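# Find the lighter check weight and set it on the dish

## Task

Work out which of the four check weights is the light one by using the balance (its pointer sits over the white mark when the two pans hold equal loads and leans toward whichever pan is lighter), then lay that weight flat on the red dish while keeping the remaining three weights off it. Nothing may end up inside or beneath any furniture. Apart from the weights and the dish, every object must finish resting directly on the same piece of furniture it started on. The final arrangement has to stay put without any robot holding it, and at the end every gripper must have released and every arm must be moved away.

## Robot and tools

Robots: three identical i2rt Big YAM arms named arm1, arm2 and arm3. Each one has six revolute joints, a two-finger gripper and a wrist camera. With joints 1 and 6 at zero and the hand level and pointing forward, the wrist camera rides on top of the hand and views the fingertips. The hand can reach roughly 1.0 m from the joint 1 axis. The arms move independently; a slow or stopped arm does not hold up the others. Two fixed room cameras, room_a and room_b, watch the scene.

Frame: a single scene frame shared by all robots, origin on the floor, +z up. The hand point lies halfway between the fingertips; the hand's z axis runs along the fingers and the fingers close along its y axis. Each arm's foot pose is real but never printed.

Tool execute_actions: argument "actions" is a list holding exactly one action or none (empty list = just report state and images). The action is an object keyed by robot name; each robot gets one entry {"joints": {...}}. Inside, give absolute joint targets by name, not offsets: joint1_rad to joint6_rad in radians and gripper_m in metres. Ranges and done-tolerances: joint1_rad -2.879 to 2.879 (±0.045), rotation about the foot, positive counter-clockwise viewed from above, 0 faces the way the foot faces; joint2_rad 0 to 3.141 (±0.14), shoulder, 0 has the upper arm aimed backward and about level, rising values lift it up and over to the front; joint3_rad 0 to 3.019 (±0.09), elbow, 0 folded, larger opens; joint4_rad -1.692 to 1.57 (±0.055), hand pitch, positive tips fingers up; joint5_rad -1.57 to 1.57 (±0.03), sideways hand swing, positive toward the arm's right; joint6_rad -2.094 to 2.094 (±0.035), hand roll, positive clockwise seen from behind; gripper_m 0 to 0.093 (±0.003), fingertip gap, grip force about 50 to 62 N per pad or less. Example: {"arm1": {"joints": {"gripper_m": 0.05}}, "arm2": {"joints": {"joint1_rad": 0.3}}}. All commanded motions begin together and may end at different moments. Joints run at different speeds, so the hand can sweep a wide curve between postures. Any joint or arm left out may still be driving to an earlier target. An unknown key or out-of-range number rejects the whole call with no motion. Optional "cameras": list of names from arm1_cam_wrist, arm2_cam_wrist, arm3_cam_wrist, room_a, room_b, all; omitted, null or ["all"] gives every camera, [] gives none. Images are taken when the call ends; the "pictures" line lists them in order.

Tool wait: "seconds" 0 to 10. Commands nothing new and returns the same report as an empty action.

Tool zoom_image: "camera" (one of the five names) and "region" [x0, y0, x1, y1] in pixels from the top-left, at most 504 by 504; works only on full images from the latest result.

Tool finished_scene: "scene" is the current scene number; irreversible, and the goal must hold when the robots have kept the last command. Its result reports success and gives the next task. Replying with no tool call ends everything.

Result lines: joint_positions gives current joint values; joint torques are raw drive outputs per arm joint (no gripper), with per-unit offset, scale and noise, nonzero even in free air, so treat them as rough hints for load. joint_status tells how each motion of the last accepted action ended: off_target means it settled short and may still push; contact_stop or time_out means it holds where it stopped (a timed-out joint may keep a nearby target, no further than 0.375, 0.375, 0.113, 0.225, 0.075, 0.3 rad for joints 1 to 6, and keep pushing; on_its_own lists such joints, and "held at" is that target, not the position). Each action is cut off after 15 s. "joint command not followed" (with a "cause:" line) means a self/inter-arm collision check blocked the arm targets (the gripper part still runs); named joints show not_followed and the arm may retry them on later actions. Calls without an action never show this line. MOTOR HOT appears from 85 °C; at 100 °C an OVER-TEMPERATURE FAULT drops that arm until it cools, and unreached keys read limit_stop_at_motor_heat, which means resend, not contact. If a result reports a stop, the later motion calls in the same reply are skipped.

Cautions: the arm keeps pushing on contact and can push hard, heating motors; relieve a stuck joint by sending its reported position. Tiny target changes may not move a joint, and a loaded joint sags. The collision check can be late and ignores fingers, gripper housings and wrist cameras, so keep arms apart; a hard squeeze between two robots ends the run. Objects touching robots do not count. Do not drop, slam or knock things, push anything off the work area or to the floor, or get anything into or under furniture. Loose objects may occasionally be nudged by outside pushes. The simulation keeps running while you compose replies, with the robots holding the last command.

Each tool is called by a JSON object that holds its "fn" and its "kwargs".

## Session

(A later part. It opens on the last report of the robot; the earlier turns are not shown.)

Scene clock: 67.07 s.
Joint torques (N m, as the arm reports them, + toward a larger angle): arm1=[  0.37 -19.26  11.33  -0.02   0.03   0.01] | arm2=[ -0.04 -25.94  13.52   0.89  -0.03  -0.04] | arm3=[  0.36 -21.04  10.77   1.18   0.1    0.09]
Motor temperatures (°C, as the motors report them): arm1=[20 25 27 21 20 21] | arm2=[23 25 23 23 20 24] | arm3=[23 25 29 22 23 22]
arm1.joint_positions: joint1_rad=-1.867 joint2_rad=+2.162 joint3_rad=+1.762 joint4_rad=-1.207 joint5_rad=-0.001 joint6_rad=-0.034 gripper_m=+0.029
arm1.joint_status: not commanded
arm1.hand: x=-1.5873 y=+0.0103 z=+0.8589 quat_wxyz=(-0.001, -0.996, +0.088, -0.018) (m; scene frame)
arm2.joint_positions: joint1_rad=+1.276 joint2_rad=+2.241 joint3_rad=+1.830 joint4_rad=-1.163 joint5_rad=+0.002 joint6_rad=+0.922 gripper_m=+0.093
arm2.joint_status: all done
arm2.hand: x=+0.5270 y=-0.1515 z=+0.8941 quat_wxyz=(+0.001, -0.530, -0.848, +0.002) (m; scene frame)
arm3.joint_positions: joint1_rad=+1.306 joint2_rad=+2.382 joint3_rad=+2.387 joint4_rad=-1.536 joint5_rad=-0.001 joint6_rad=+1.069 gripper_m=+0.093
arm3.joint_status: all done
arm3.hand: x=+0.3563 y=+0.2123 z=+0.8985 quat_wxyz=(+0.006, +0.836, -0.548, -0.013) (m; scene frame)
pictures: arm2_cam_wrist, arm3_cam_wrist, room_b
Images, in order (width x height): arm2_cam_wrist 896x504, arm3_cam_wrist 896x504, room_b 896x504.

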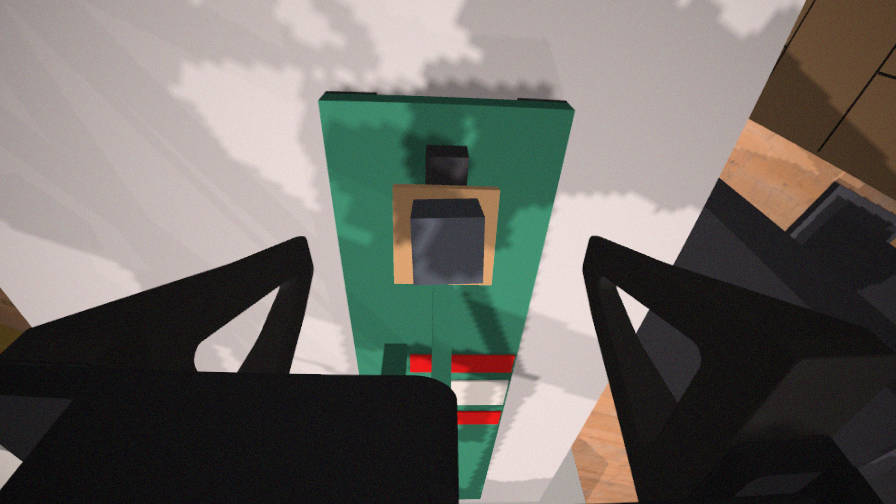

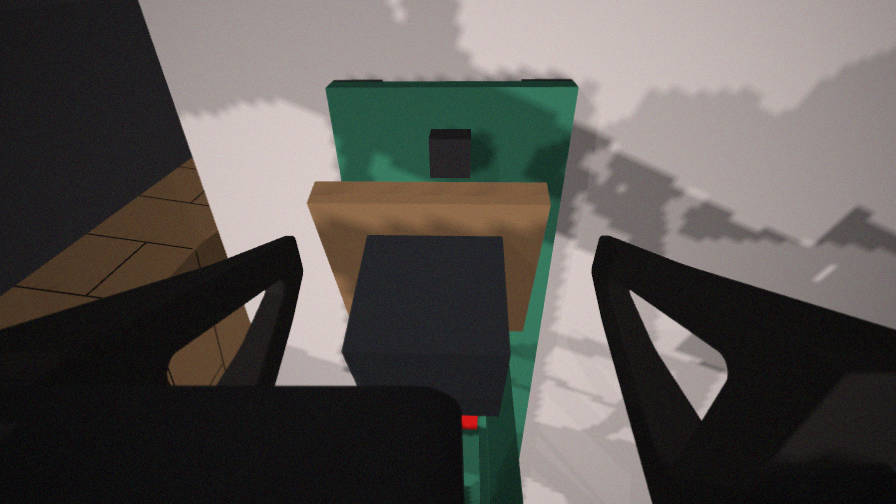

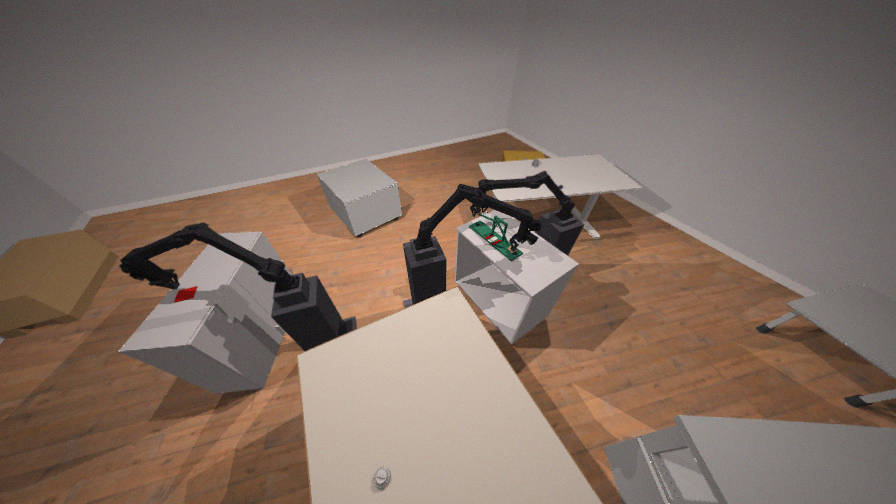

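{"fn": "execute_actions", "kwargs": {"actions": []}}

Scene clock: 68.70 s.
Joint torques (N m, as the arm reports them, + toward a larger angle): arm1=[  0.38 -19.27  11.34  -0.03   0.03   0.01] | arm2=[  0.12 -25.49  13.45   0.9   -0.04  -0.03] | arm3=[  0.43 -20.96  10.75   1.14   0.11   0.09]
Motor temperatures (°C, as the motors report them): arm1=[20 25 27 21 20 21] | arm2=[23 25 23 23 20 24] | arm3=[23 25 29 22 23 22]
arm1.joint_positions: joint1_rad=-1.867 joint2_rad=+2.162 joint3_rad=+1.762 joint4_rad=-1.207 joint5_rad=-0.001 joint6_rad=-0.034 gripper_m=+0.029
arm1.joint_status: not commanded
arm1.hand: x=-1.5873 y=+0.0103 z=+0.8589 quat_wxyz=(-0.001, -0.996, +0.088, -0.018) (m; scene frame)
arm2.joint_positions: joint1_rad=+1.276 joint2_rad=+2.241 joint3_rad=+1.830 joint4_rad=-1.163 joint5_rad=+0.002 joint6_rad=+0.922 gripper_m=+0.093
arm2.joint_status: all done
arm2.hand: x=+0.5270 y=-0.1515 z=+0.8941 quat_wxyz=(+0.001, -0.530, -0.848, +0.002) (m; scene frame)
arm3.joint_positions: joint1_rad=+1.306 joint2_rad=+2.382 joint3_rad=+2.387 joint4_rad=-1.536 joint5_rad=-0.001 joint6_rad=+1.069 gripper_m=+0.093
arm3.joint_status: all done
arm3.hand: x=+0.3563 y=+0.2123 z=+0.8985 quat_wxyz=(+0.006, +0.836, -0.548, -0.013) (m; scene frame)
pictures: arm1_cam_wrist, arm2_cam_wrist, arm3_cam_wrist, room_a, room_b
Images, in order (width x height): arm1_cam_wrist 896x504, arm2_cam_wrist 896x504, arm3_cam_wrist 896x504, room_a 896x504, room_b 896x504.

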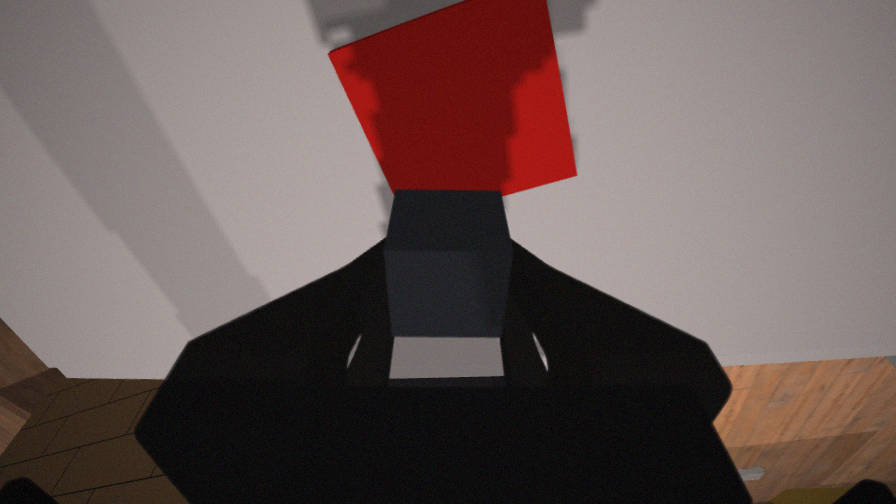

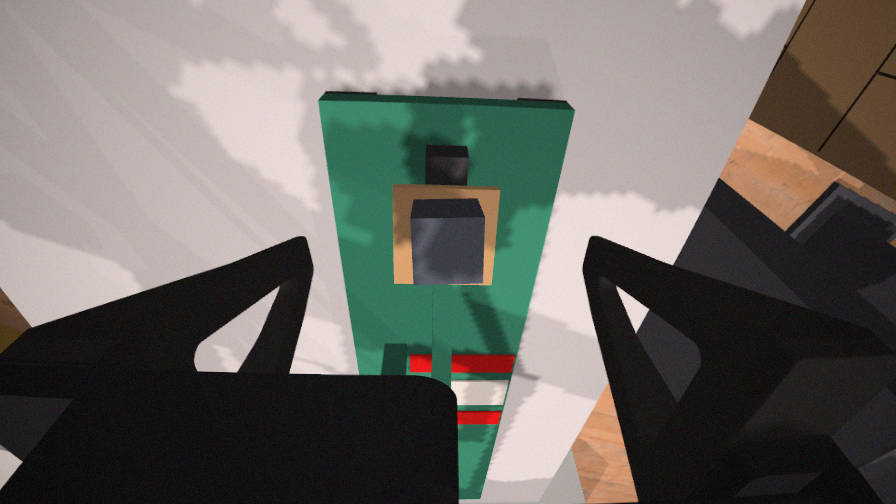

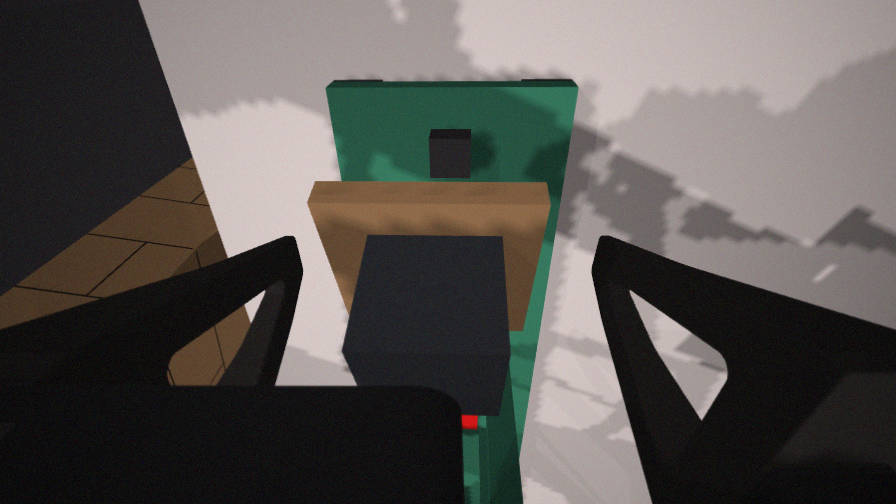

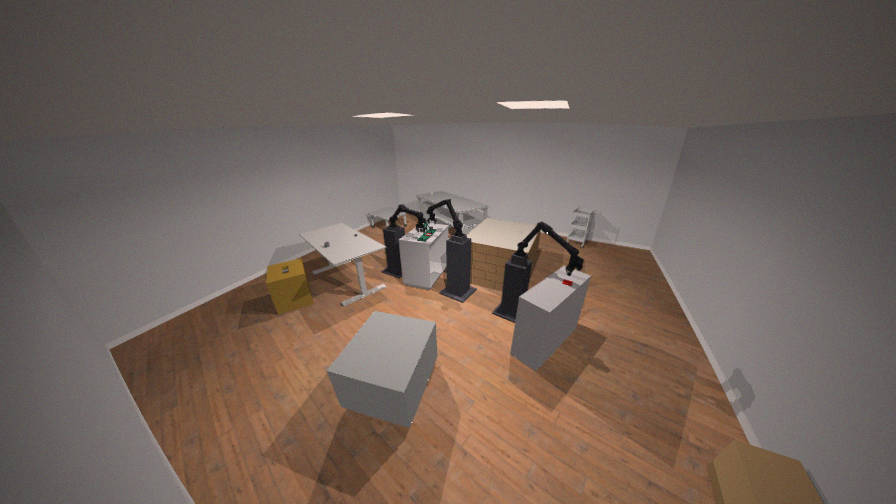

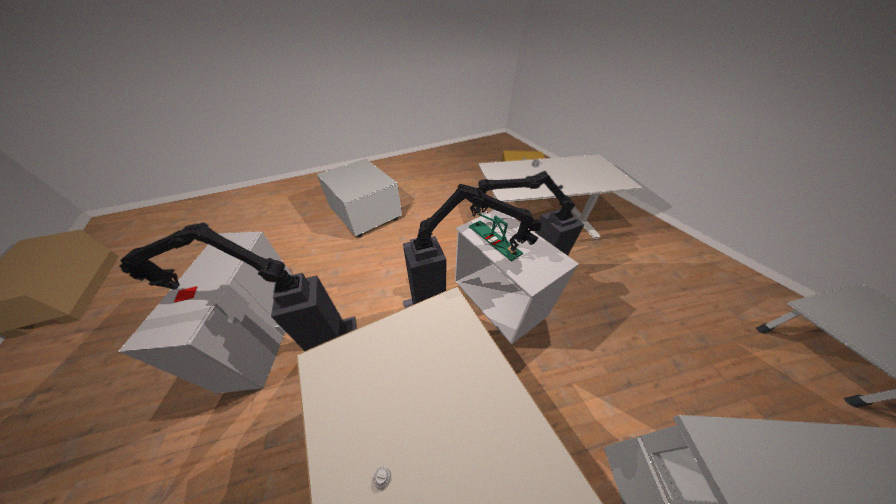

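{"fn": "zoom_image", "kwargs": {"camera": "room_b", "region": [440, 170, 600, 290]}}

{"fn": "zoom_image", "kwargs": {"camera": "room_a", "region": [380, 195, 480, 265]}}

Region (440, 170, 600, 290) of room_b's 896x504 image, scaled by 3.150, with more detail than that image has; it fills the top 378 rows of this view, and the rest is white.

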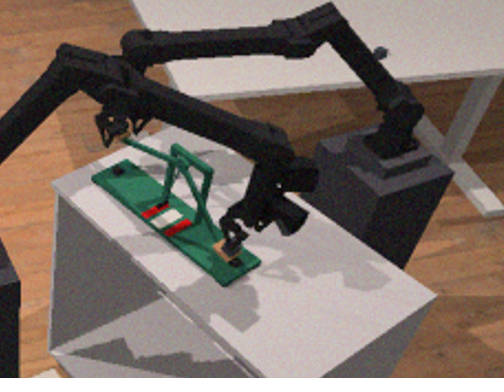

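Region (380, 195, 480, 265) of room_a's 896x504 image, scaled by 5.040, with more detail than that image has; it fills the top 353 rows of this view, and the rest is white.

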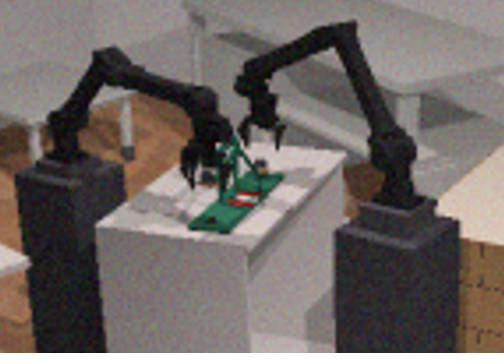

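{"fn": "execute_actions", "kwargs": {"actions": [{"arm1":{"joints":{"joint1_rad":-2.09,"joint2_rad":2.165,"joint3_rad":1.53,"joint4_rad":-0.94}},"arm2":{"joints":{"joint2_rad":1.78,"joint4_rad":-1.04,"joint6_rad":1.60}},"arm3":{"joints":{"joint2_rad":1.3}}}]}}

Scene clock: 79.07 s.
Joint torques (N m, as the arm reports them, + toward a larger angle): arm1=[ -0.43 -17.39   6.38   0.66  -0.03   0.02] | arm2=[  0.1  -21.14  12.65   1.82  -0.04   0.06] | arm3=[ 0.46 -2.92  5.84  2.33  0.05  0.01]
Motor temperatures (°C, as the motors report them): arm1=[20 26 28 21 20 21] | arm2=[23 26 24 23 20 24] | arm3=[23 26 29 22 23 22]
arm1.joint_positions: joint1_rad=-2.082 joint2_rad=+2.178 joint3_rad=+1.527 joint4_rad=-0.950 joint5_rad=+0.001 joint6_rad=-0.034 gripper_m=+0.029
arm1.joint_status: all done
arm1.hand: x=-1.5064 y=+0.1225 z=+0.7719 quat_wxyz=(-0.001, -0.981, +0.194, -0.014) (m; scene frame)
arm2.joint_positions: joint1_rad=+1.276 joint2_rad=+1.793 joint3_rad=+1.858 joint4_rad=-1.053 joint5_rad=+0.002 joint6_rad=+1.593 gripper_m=+0.093
arm2.joint_status: all done
arm2.hand: x=+0.5549 y=-0.1569 z=+1.2117 quat_wxyz=(-0.221, -0.747, -0.600, -0.184) (m; scene frame)
arm3.joint_positions: joint1_rad=+1.306 joint2_rad=+1.308 joint3_rad=+2.408 joint4_rad=-1.527 joint5_rad=-0.001 joint6_rad=+1.069 gripper_m=+0.093
arm3.joint_status: all done
arm3.hand: x=+0.6966 y=+0.1794 z=+1.5562 quat_wxyz=(+0.251, +0.706, -0.462, -0.475) (m; scene frame)
pictures: arm1_cam_wrist, arm2_cam_wrist, arm3_cam_wrist, room_a, room_b
Images, in order (width x height): arm1_cam_wrist 896x504, arm2_cam_wrist 896x504, arm3_cam_wrist 896x504, room_a 896x504, room_b 896x504.

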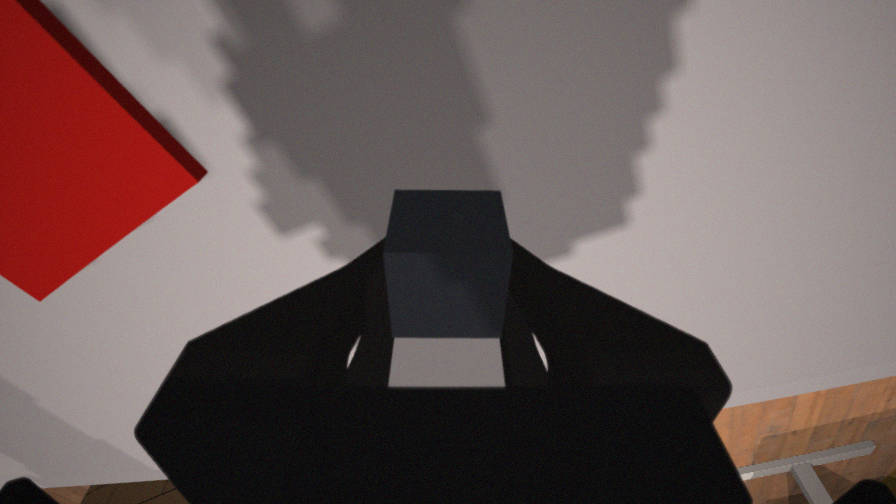

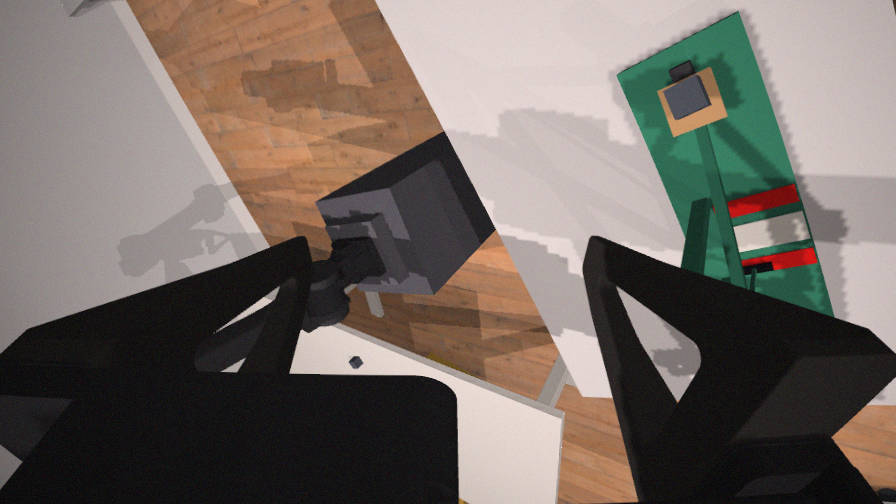

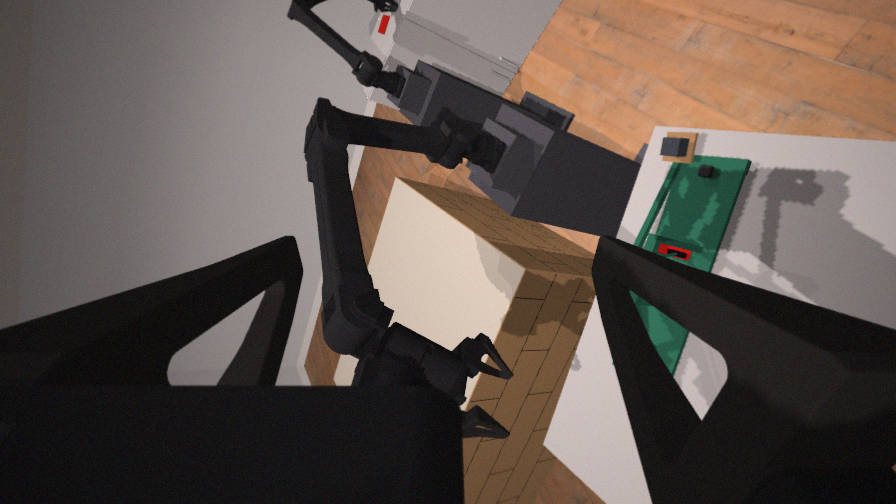

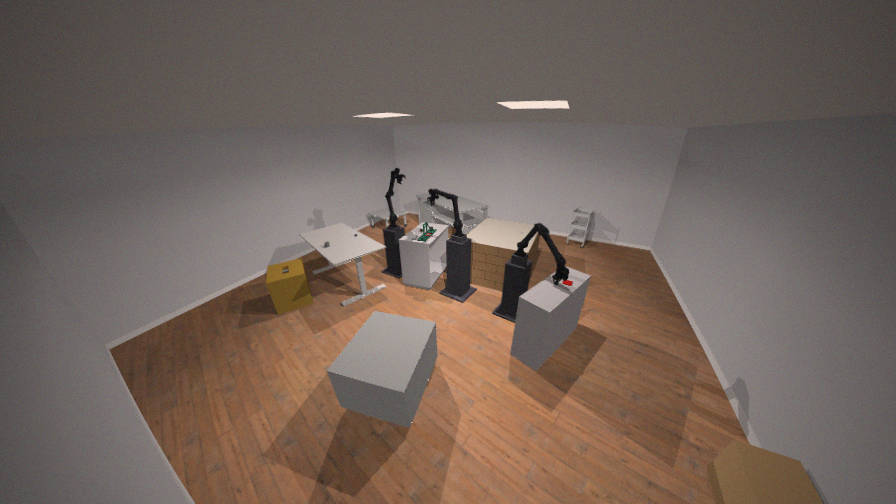

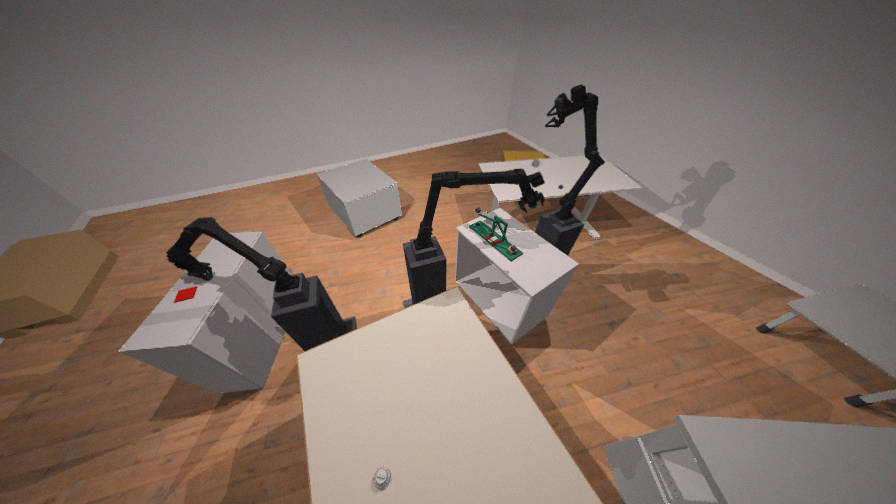

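{"fn": "execute_actions", "kwargs": {"actions": [{"arm1":{"joints":{"gripper_m":0.06}},"arm2":{"joints":{"joint1_rad":1.945,"joint3_rad":1.35,"joint4_rad":-1.06}},"arm3":{"joints":{"joint1_rad":0.75}}}]}}

Scene clock: 81.00 s.
Joint torques (N m, as the arm reports them, + toward a larger angle): arm1=[ -0.43 -17.41   6.35   0.66  -0.03   0.02] | arm2=[  0.54 -19.44  10.2    0.3    0.13   0.09] | arm3=[ 0.17 -2.96  5.91  2.32  0.06  0.01]
Motor temperatures (°C, as the motors report them): arm1=[20 25 27 21 20 21] | arm2=[23 26 23 23 20 24] | arm3=[23 25 29 22 23 22]
arm1.joint_positions: joint1_rad=-2.082 joint2_rad=+2.178 joint3_rad=+1.527 joint4_rad=-0.950 joint5_rad=+0.001 joint6_rad=-0.034 gripper_m=+0.060
arm1.joint_status: all done
arm1.hand: x=-1.5064 y=+0.1225 z=+0.7719 quat_wxyz=(-0.001, -0.981, +0.194, -0.014) (m; scene frame)
arm2.joint_positions: joint1_rad=+1.946 joint2_rad=+1.798 joint3_rad=+1.337 joint4_rad=-1.053 joint5_rad=-0.002 joint6_rad=+1.593 gripper_m=+0.093
arm2.joint_status: all done
arm2.hand: x=+0.3507 y=+0.2190 z=+0.9761 quat_wxyz=(-0.014, -0.530, -0.848, -0.025) (m; scene frame)
arm3.joint_positions: joint1_rad=+0.753 joint2_rad=+1.308 joint3_rad=+2.408 joint4_rad=-1.527 joint5_rad=-0.001 joint6_rad=+1.069 gripper_m=+0.093
arm3.joint_status: all done
arm3.hand: x=+0.7724 y=+0.3759 z=+1.5573 quat_wxyz=(+0.111, +0.554, -0.635, -0.527) (m; scene frame)
pictures: arm1_cam_wrist, arm2_cam_wrist, arm3_cam_wrist, room_a, room_b
Images, in order (width x height): arm1_cam_wrist 896x504, arm2_cam_wrist 896x504, arm3_cam_wrist 896x504, room_a 896x504, room_b 896x504.

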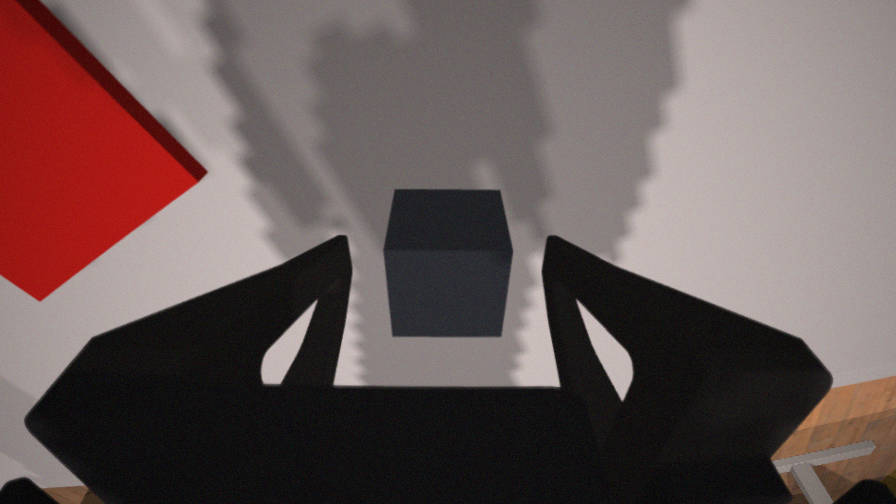

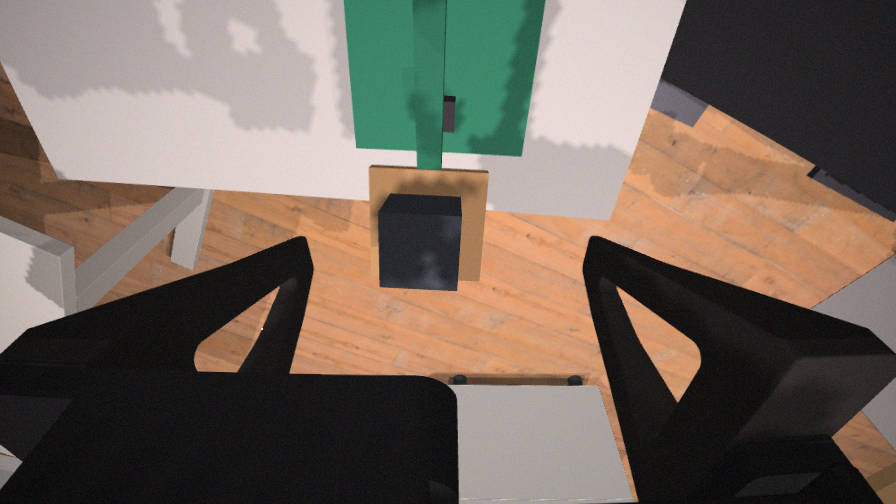

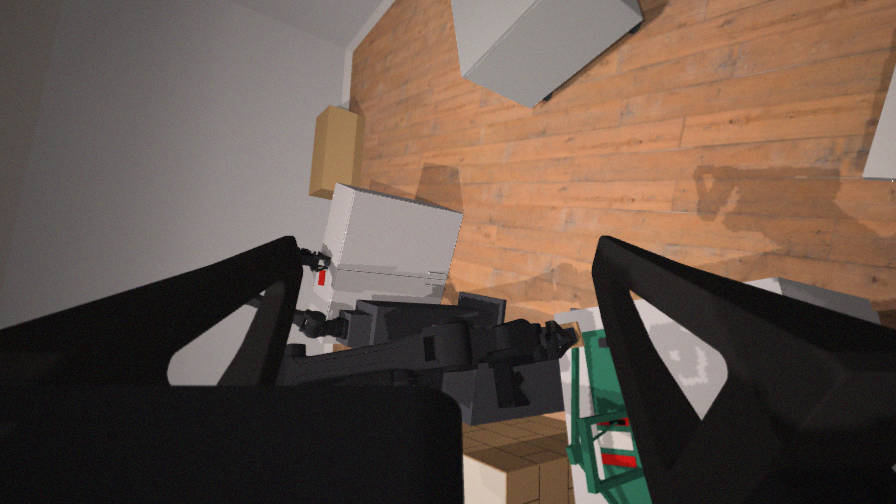

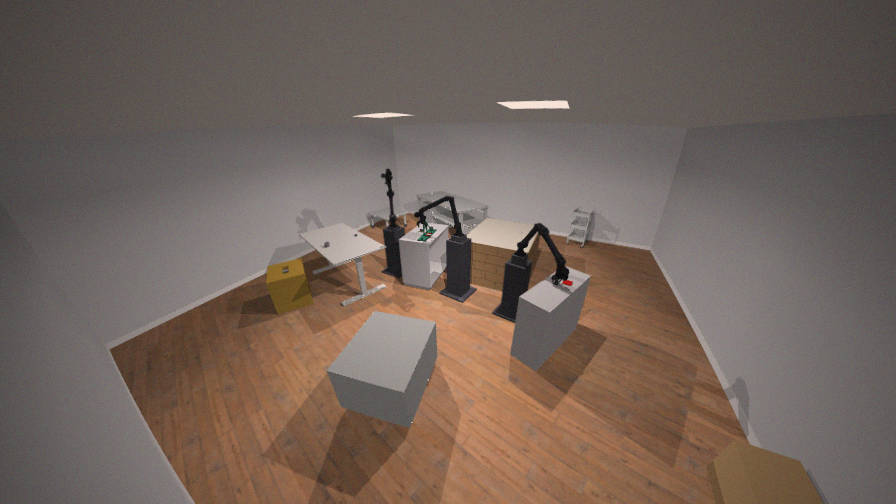

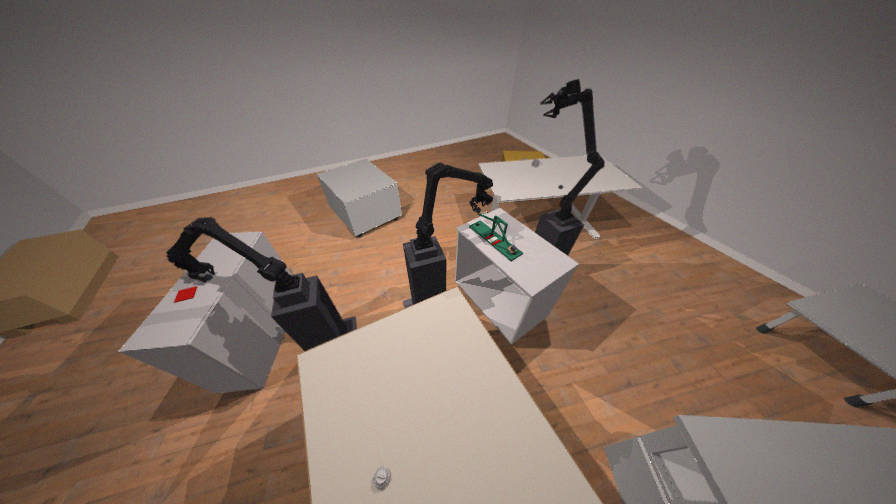

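{"fn": "zoom_image", "kwargs": {"camera": "arm2_cam_wrist", "region": [330, 140, 530, 320]}}

Region (330, 140, 530, 320) of arm2_cam_wrist's 896x504 image, scaled by 2.520, with more detail than that image has; it fills the top 454 rows of this view, and the rest is white.

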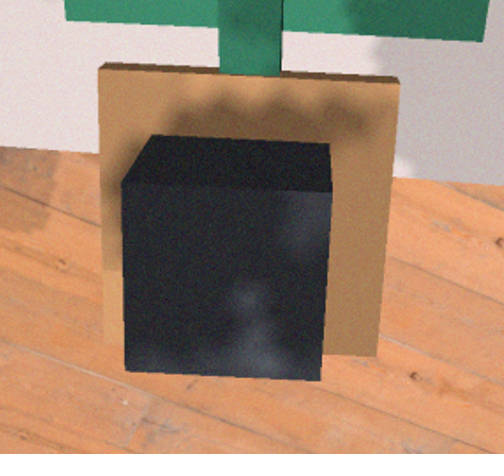

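{"fn": "execute_actions", "kwargs": {"actions": [{"arm1":{"joints":{"joint2_rad":2.0}},"arm2":{"joints":{"joint1_rad":1.972,"joint2_rad":1.845,"joint4_rad":-0.976,"gripper_m":0.07}}}], "cameras": ["arm1_cam_wrist","arm2_cam_wrist","room_b"]}}

Scene clock: 104.90 s.
Joint torques (N m, as the arm reports them, + toward a larger angle): arm1=[ -0.45 -14.57   7.52   0.94  -0.03   0.02] | arm2=[  0.33 -18.08  10.22   1.13   0.12   0.09] | arm3=[ 0.06 -3.05  5.86  2.31  0.05  0.01]
Motor temperatures (°C, as the motors report them): arm1=[20 26 25 21 20 21] | arm2=[23 25 23 23 20 24] | arm3=[23 24 27 22 23 22]
arm1.joint_positions: joint1_rad=-2.082 joint2_rad=+1.986 joint3_rad=+1.525 joint4_rad=-0.948 joint5_rad=+0.001 joint6_rad=-0.034 gripper_m=+0.060
arm1.joint_status: all done
arm1.hand: x=-1.5318 y=+0.1336 z=+0.8832 quat_wxyz=(+0.020, -0.978, +0.194, +0.078) (m; scene frame)
arm2.joint_positions: joint1_rad=+1.968 joint2_rad=+1.848 joint3_rad=+1.337 joint4_rad=-0.991 joint5_rad=-0.002 joint6_rad=+1.593 gripper_m=+0.070
arm2.joint_status: all done
arm2.hand: x=+0.3554 y=+0.2347 z=+0.9511 quat_wxyz=(-0.016, -0.521, -0.853, -0.030) (m; scene frame)
arm3.joint_positions: joint1_rad=+0.753 joint2_rad=+1.308 joint3_rad=+2.408 joint4_rad=-1.527 joint5_rad=-0.001 joint6_rad=+1.069 gripper_m=+0.093
arm3.joint_status: not commanded
arm3.hand: x=+0.7724 y=+0.3759 z=+1.5573 quat_wxyz=(+0.111, +0.554, -0.635, -0.527) (m; scene frame)
pictures: arm1_cam_wrist, arm2_cam_wrist, room_b
Images, in order (width x height): arm1_cam_wrist 896x504, arm2_cam_wrist 896x504, room_b 896x504.

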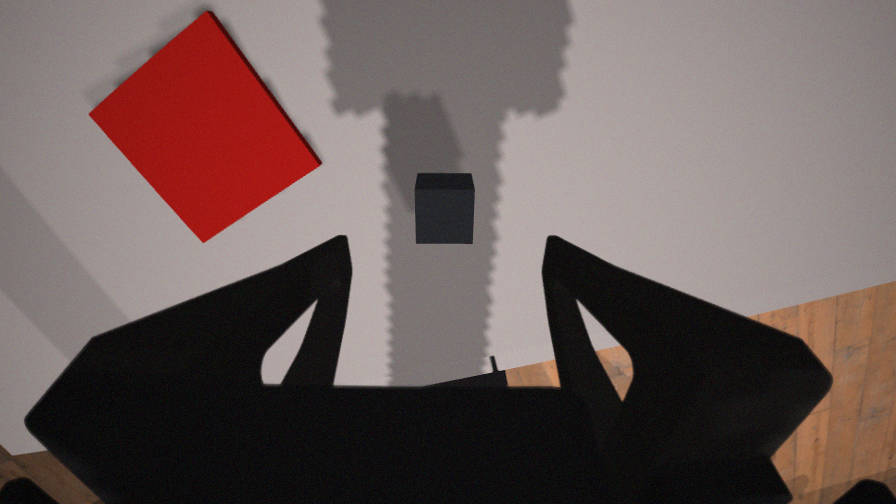

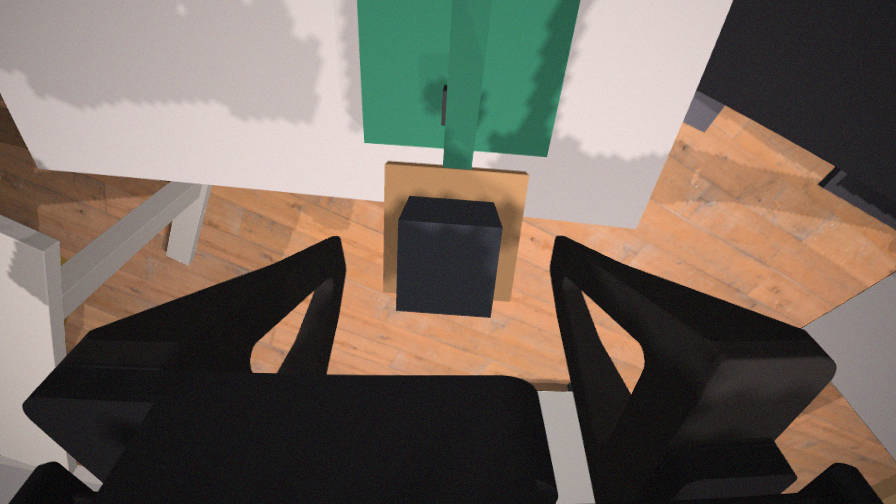

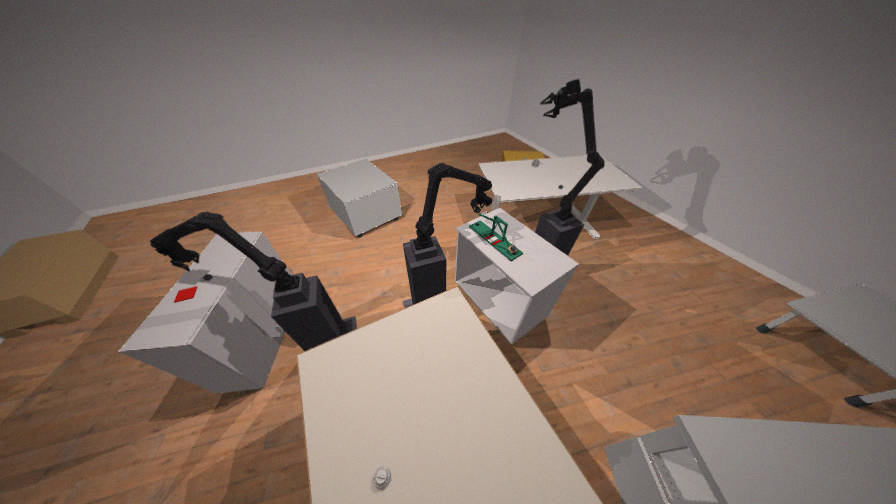

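{"fn": "execute_actions", "kwargs": {"actions": [{"arm2":{"joints":{"joint2_rad":1.866,"joint6_rad":1.63,"gripper_m":0.022}}}], "cameras": ["arm2_cam_wrist","room_b"]}}

Scene clock: 106.40 s.
Joint torques (N m, as the arm reports them, + toward a larger angle): arm1=[ -0.43 -14.56   7.52   0.95  -0.03   0.02] | arm2=[  0.18 -17.09  10.04   1.09   0.09   0.11] | arm3=[ 0.04 -3.09  5.9   2.32  0.06  0.  ]
Motor temperatures (°C, as the motors report them): arm1=[20 26 25 21 20 21] | arm2=[23 25 23 23 20 24] | arm3=[23 24 27 22 23 22]
arm1.joint_positions: joint1_rad=-2.082 joint2_rad=+1.986 joint3_rad=+1.525 joint4_rad=-0.948 joint5_rad=+0.001 joint6_rad=-0.034 gripper_m=+0.060
arm1.joint_status: not commanded
arm1.hand: x=-1.5318 y=+0.1336 z=+0.8832 quat_wxyz=(+0.020, -0.978, +0.194, +0.078) (m; scene frame)
arm2.joint_positions: joint1_rad=+1.968 joint2_rad=+1.857 joint3_rad=+1.337 joint4_rad=-0.989 joint5_rad=-0.001 joint6_rad=+1.621 gripper_m=+0.029
arm2.joint_status: gripper_m off_target (ended at +0.029, target +0.022); the others done
arm2.hand: x=+0.3553 y=+0.2344 z=+0.9468 quat_wxyz=(-0.015, -0.532, -0.846, -0.027) (m; scene frame)
arm3.joint_positions: joint1_rad=+0.753 joint2_rad=+1.308 joint3_rad=+2.408 joint4_rad=-1.527 joint5_rad=-0.001 joint6_rad=+1.069 gripper_m=+0.093
arm3.joint_status: not commanded
arm3.hand: x=+0.7724 y=+0.3759 z=+1.5573 quat_wxyz=(+0.111, +0.554, -0.635, -0.527) (m; scene frame)
pictures: arm2_cam_wrist, room_b
Images, in order (width x height): arm2_cam_wrist 896x504, room_b 896x504.

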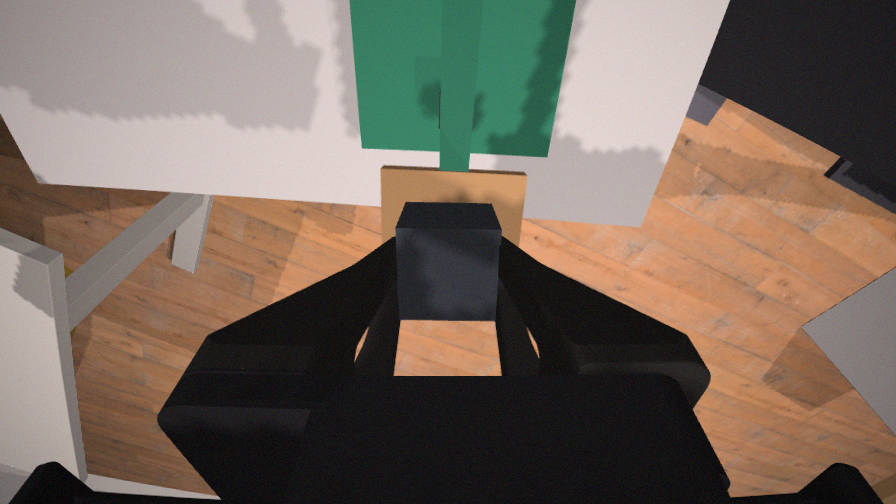

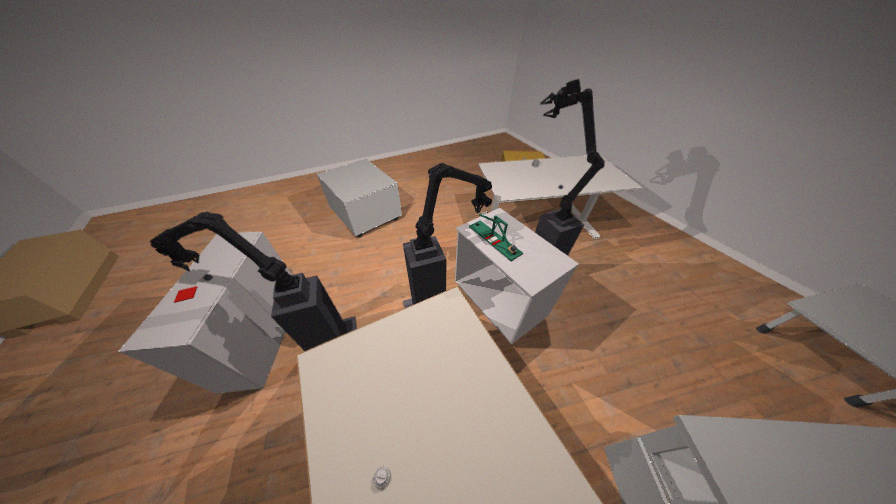

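{"fn": "execute_actions", "kwargs": {"actions": [{"arm1":{"joints":{"joint1_rad":0.2,"joint3_rad":1.88,"joint4_rad":-1.0,"joint6_rad":-0.2,"gripper_m":0.075}},"arm2":{"joints":{"joint1_rad":-0.67,"joint2_rad":1.65,"joint3_rad":1.62,"joint4_rad":-0.51,"joint6_rad":-0.01}}}]}}

Scene clock: 112.03 s.
Joint torques (N m, as the arm reports them, + toward a larger angle): arm1=[  0.45 -18.02   9.78   0.81   0.01   0.02] | arm2=[ -0.11 -20.63  13.51   2.32  -0.08  -0.05] | arm3=[ 0.08 -3.14  5.87  2.33  0.06  0.01]
Motor temperatures (°C, as the motors report them): arm1=[20 26 26 21 20 21] | arm2=[23 25 23 23 20 24] | arm3=[23 24 27 22 23 22]
arm1.joint_positions: joint1_rad=+0.198 joint2_rad=+2.013 joint3_rad=+1.854 joint4_rad=-0.994 joint5_rad=-0.001 joint6_rad=-0.194 gripper_m=+0.075
arm1.joint_status: all done
arm1.hand: x=-0.7670 y=-0.8157 z=+1.0008 quat_wxyz=(-0.152, -0.509, -0.836, +0.138) (m; scene frame)
arm2.joint_positions: joint1_rad=-0.676 joint2_rad=+1.675 joint3_rad=+1.602 joint4_rad=-0.525 joint5_rad=+0.002 joint6_rad=-0.003 gripper_m=+0.029
arm2.joint_status: all done
arm2.hand: x=-0.5090 y=-0.6204 z=+1.2410 quat_wxyz=(-0.222, -0.777, -0.423, +0.411) (m; scene frame)
arm3.joint_positions: joint1_rad=+0.753 joint2_rad=+1.308 joint3_rad=+2.408 joint4_rad=-1.527 joint5_rad=-0.001 joint6_rad=+1.069 gripper_m=+0.093
arm3.joint_status: not commanded
arm3.hand: x=+0.7724 y=+0.3759 z=+1.5573 quat_wxyz=(+0.111, +0.554, -0.635, -0.527) (m; scene frame)
pictures: arm1_cam_wrist, arm2_cam_wrist, arm3_cam_wrist, room_a, room_b
Images, in order (width x height): arm1_cam_wrist 896x504, arm2_cam_wrist 896x504, arm3_cam_wrist 896x504, room_a 896x504, room_b 896x504.

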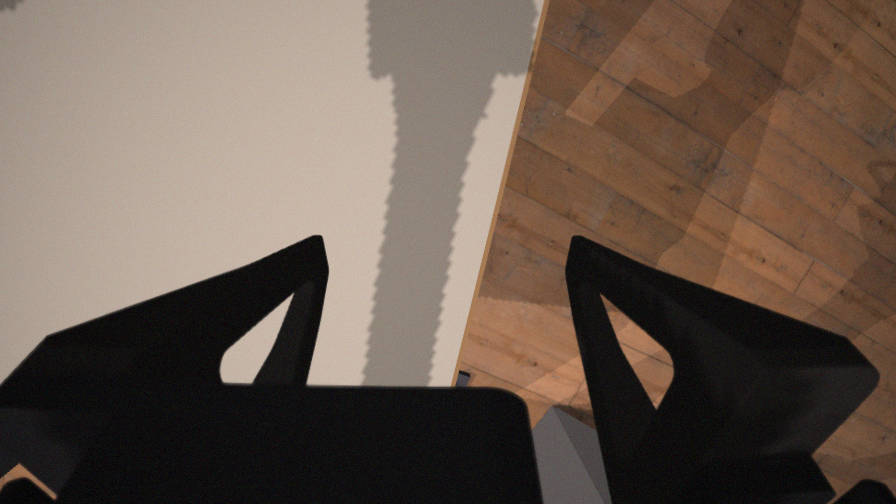

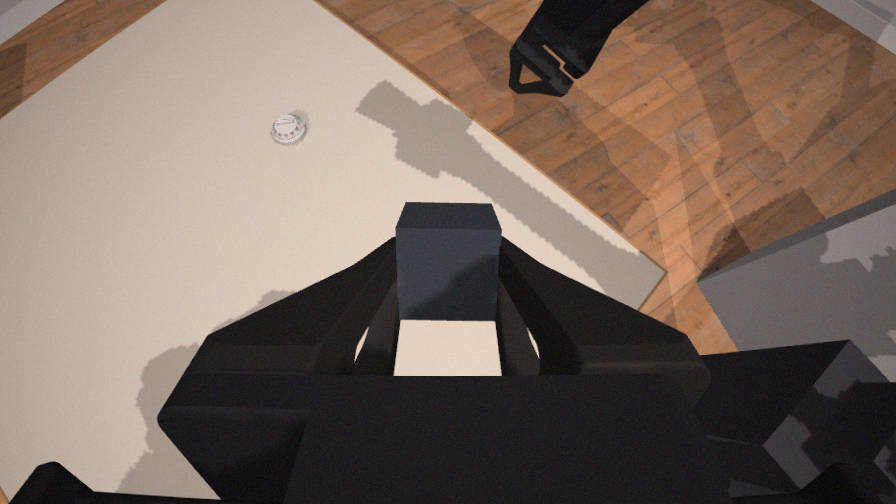

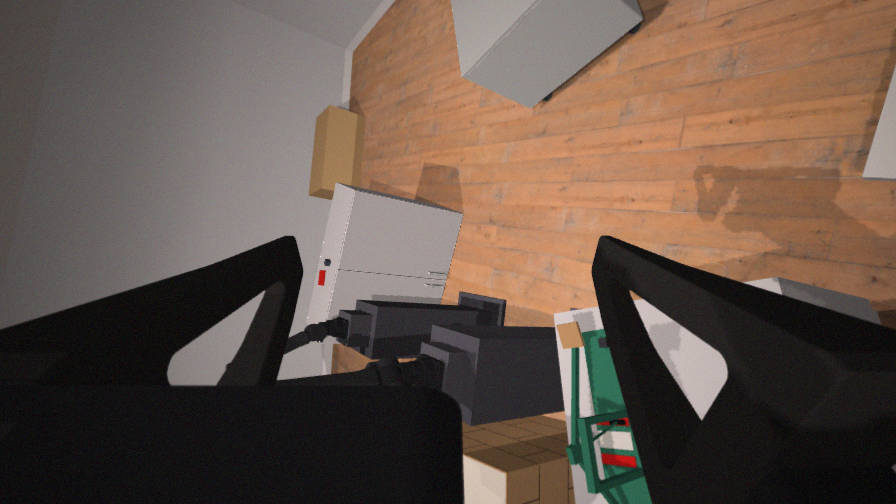

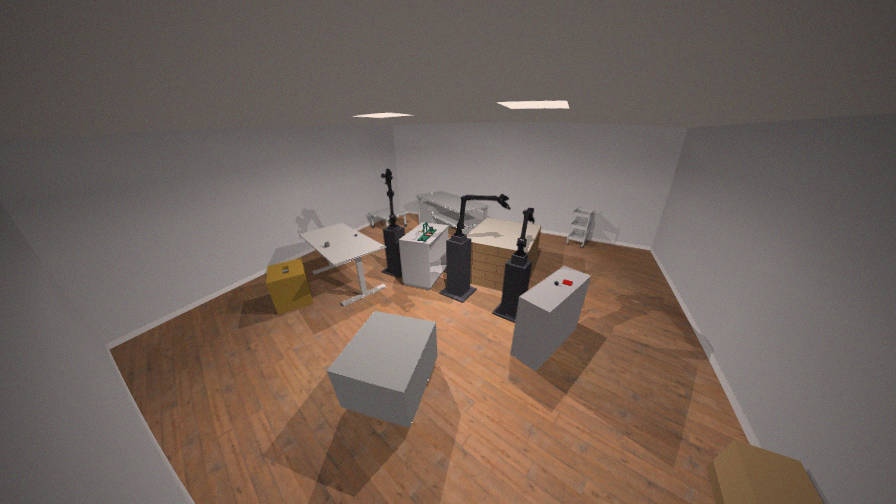

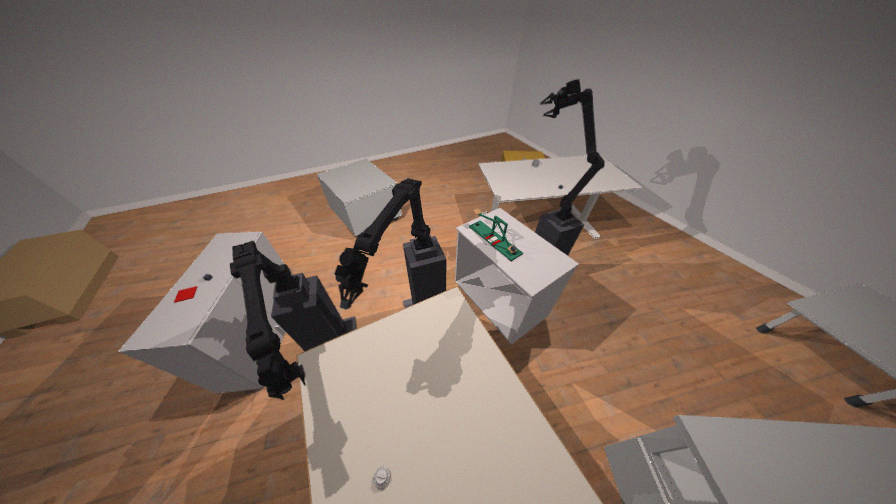

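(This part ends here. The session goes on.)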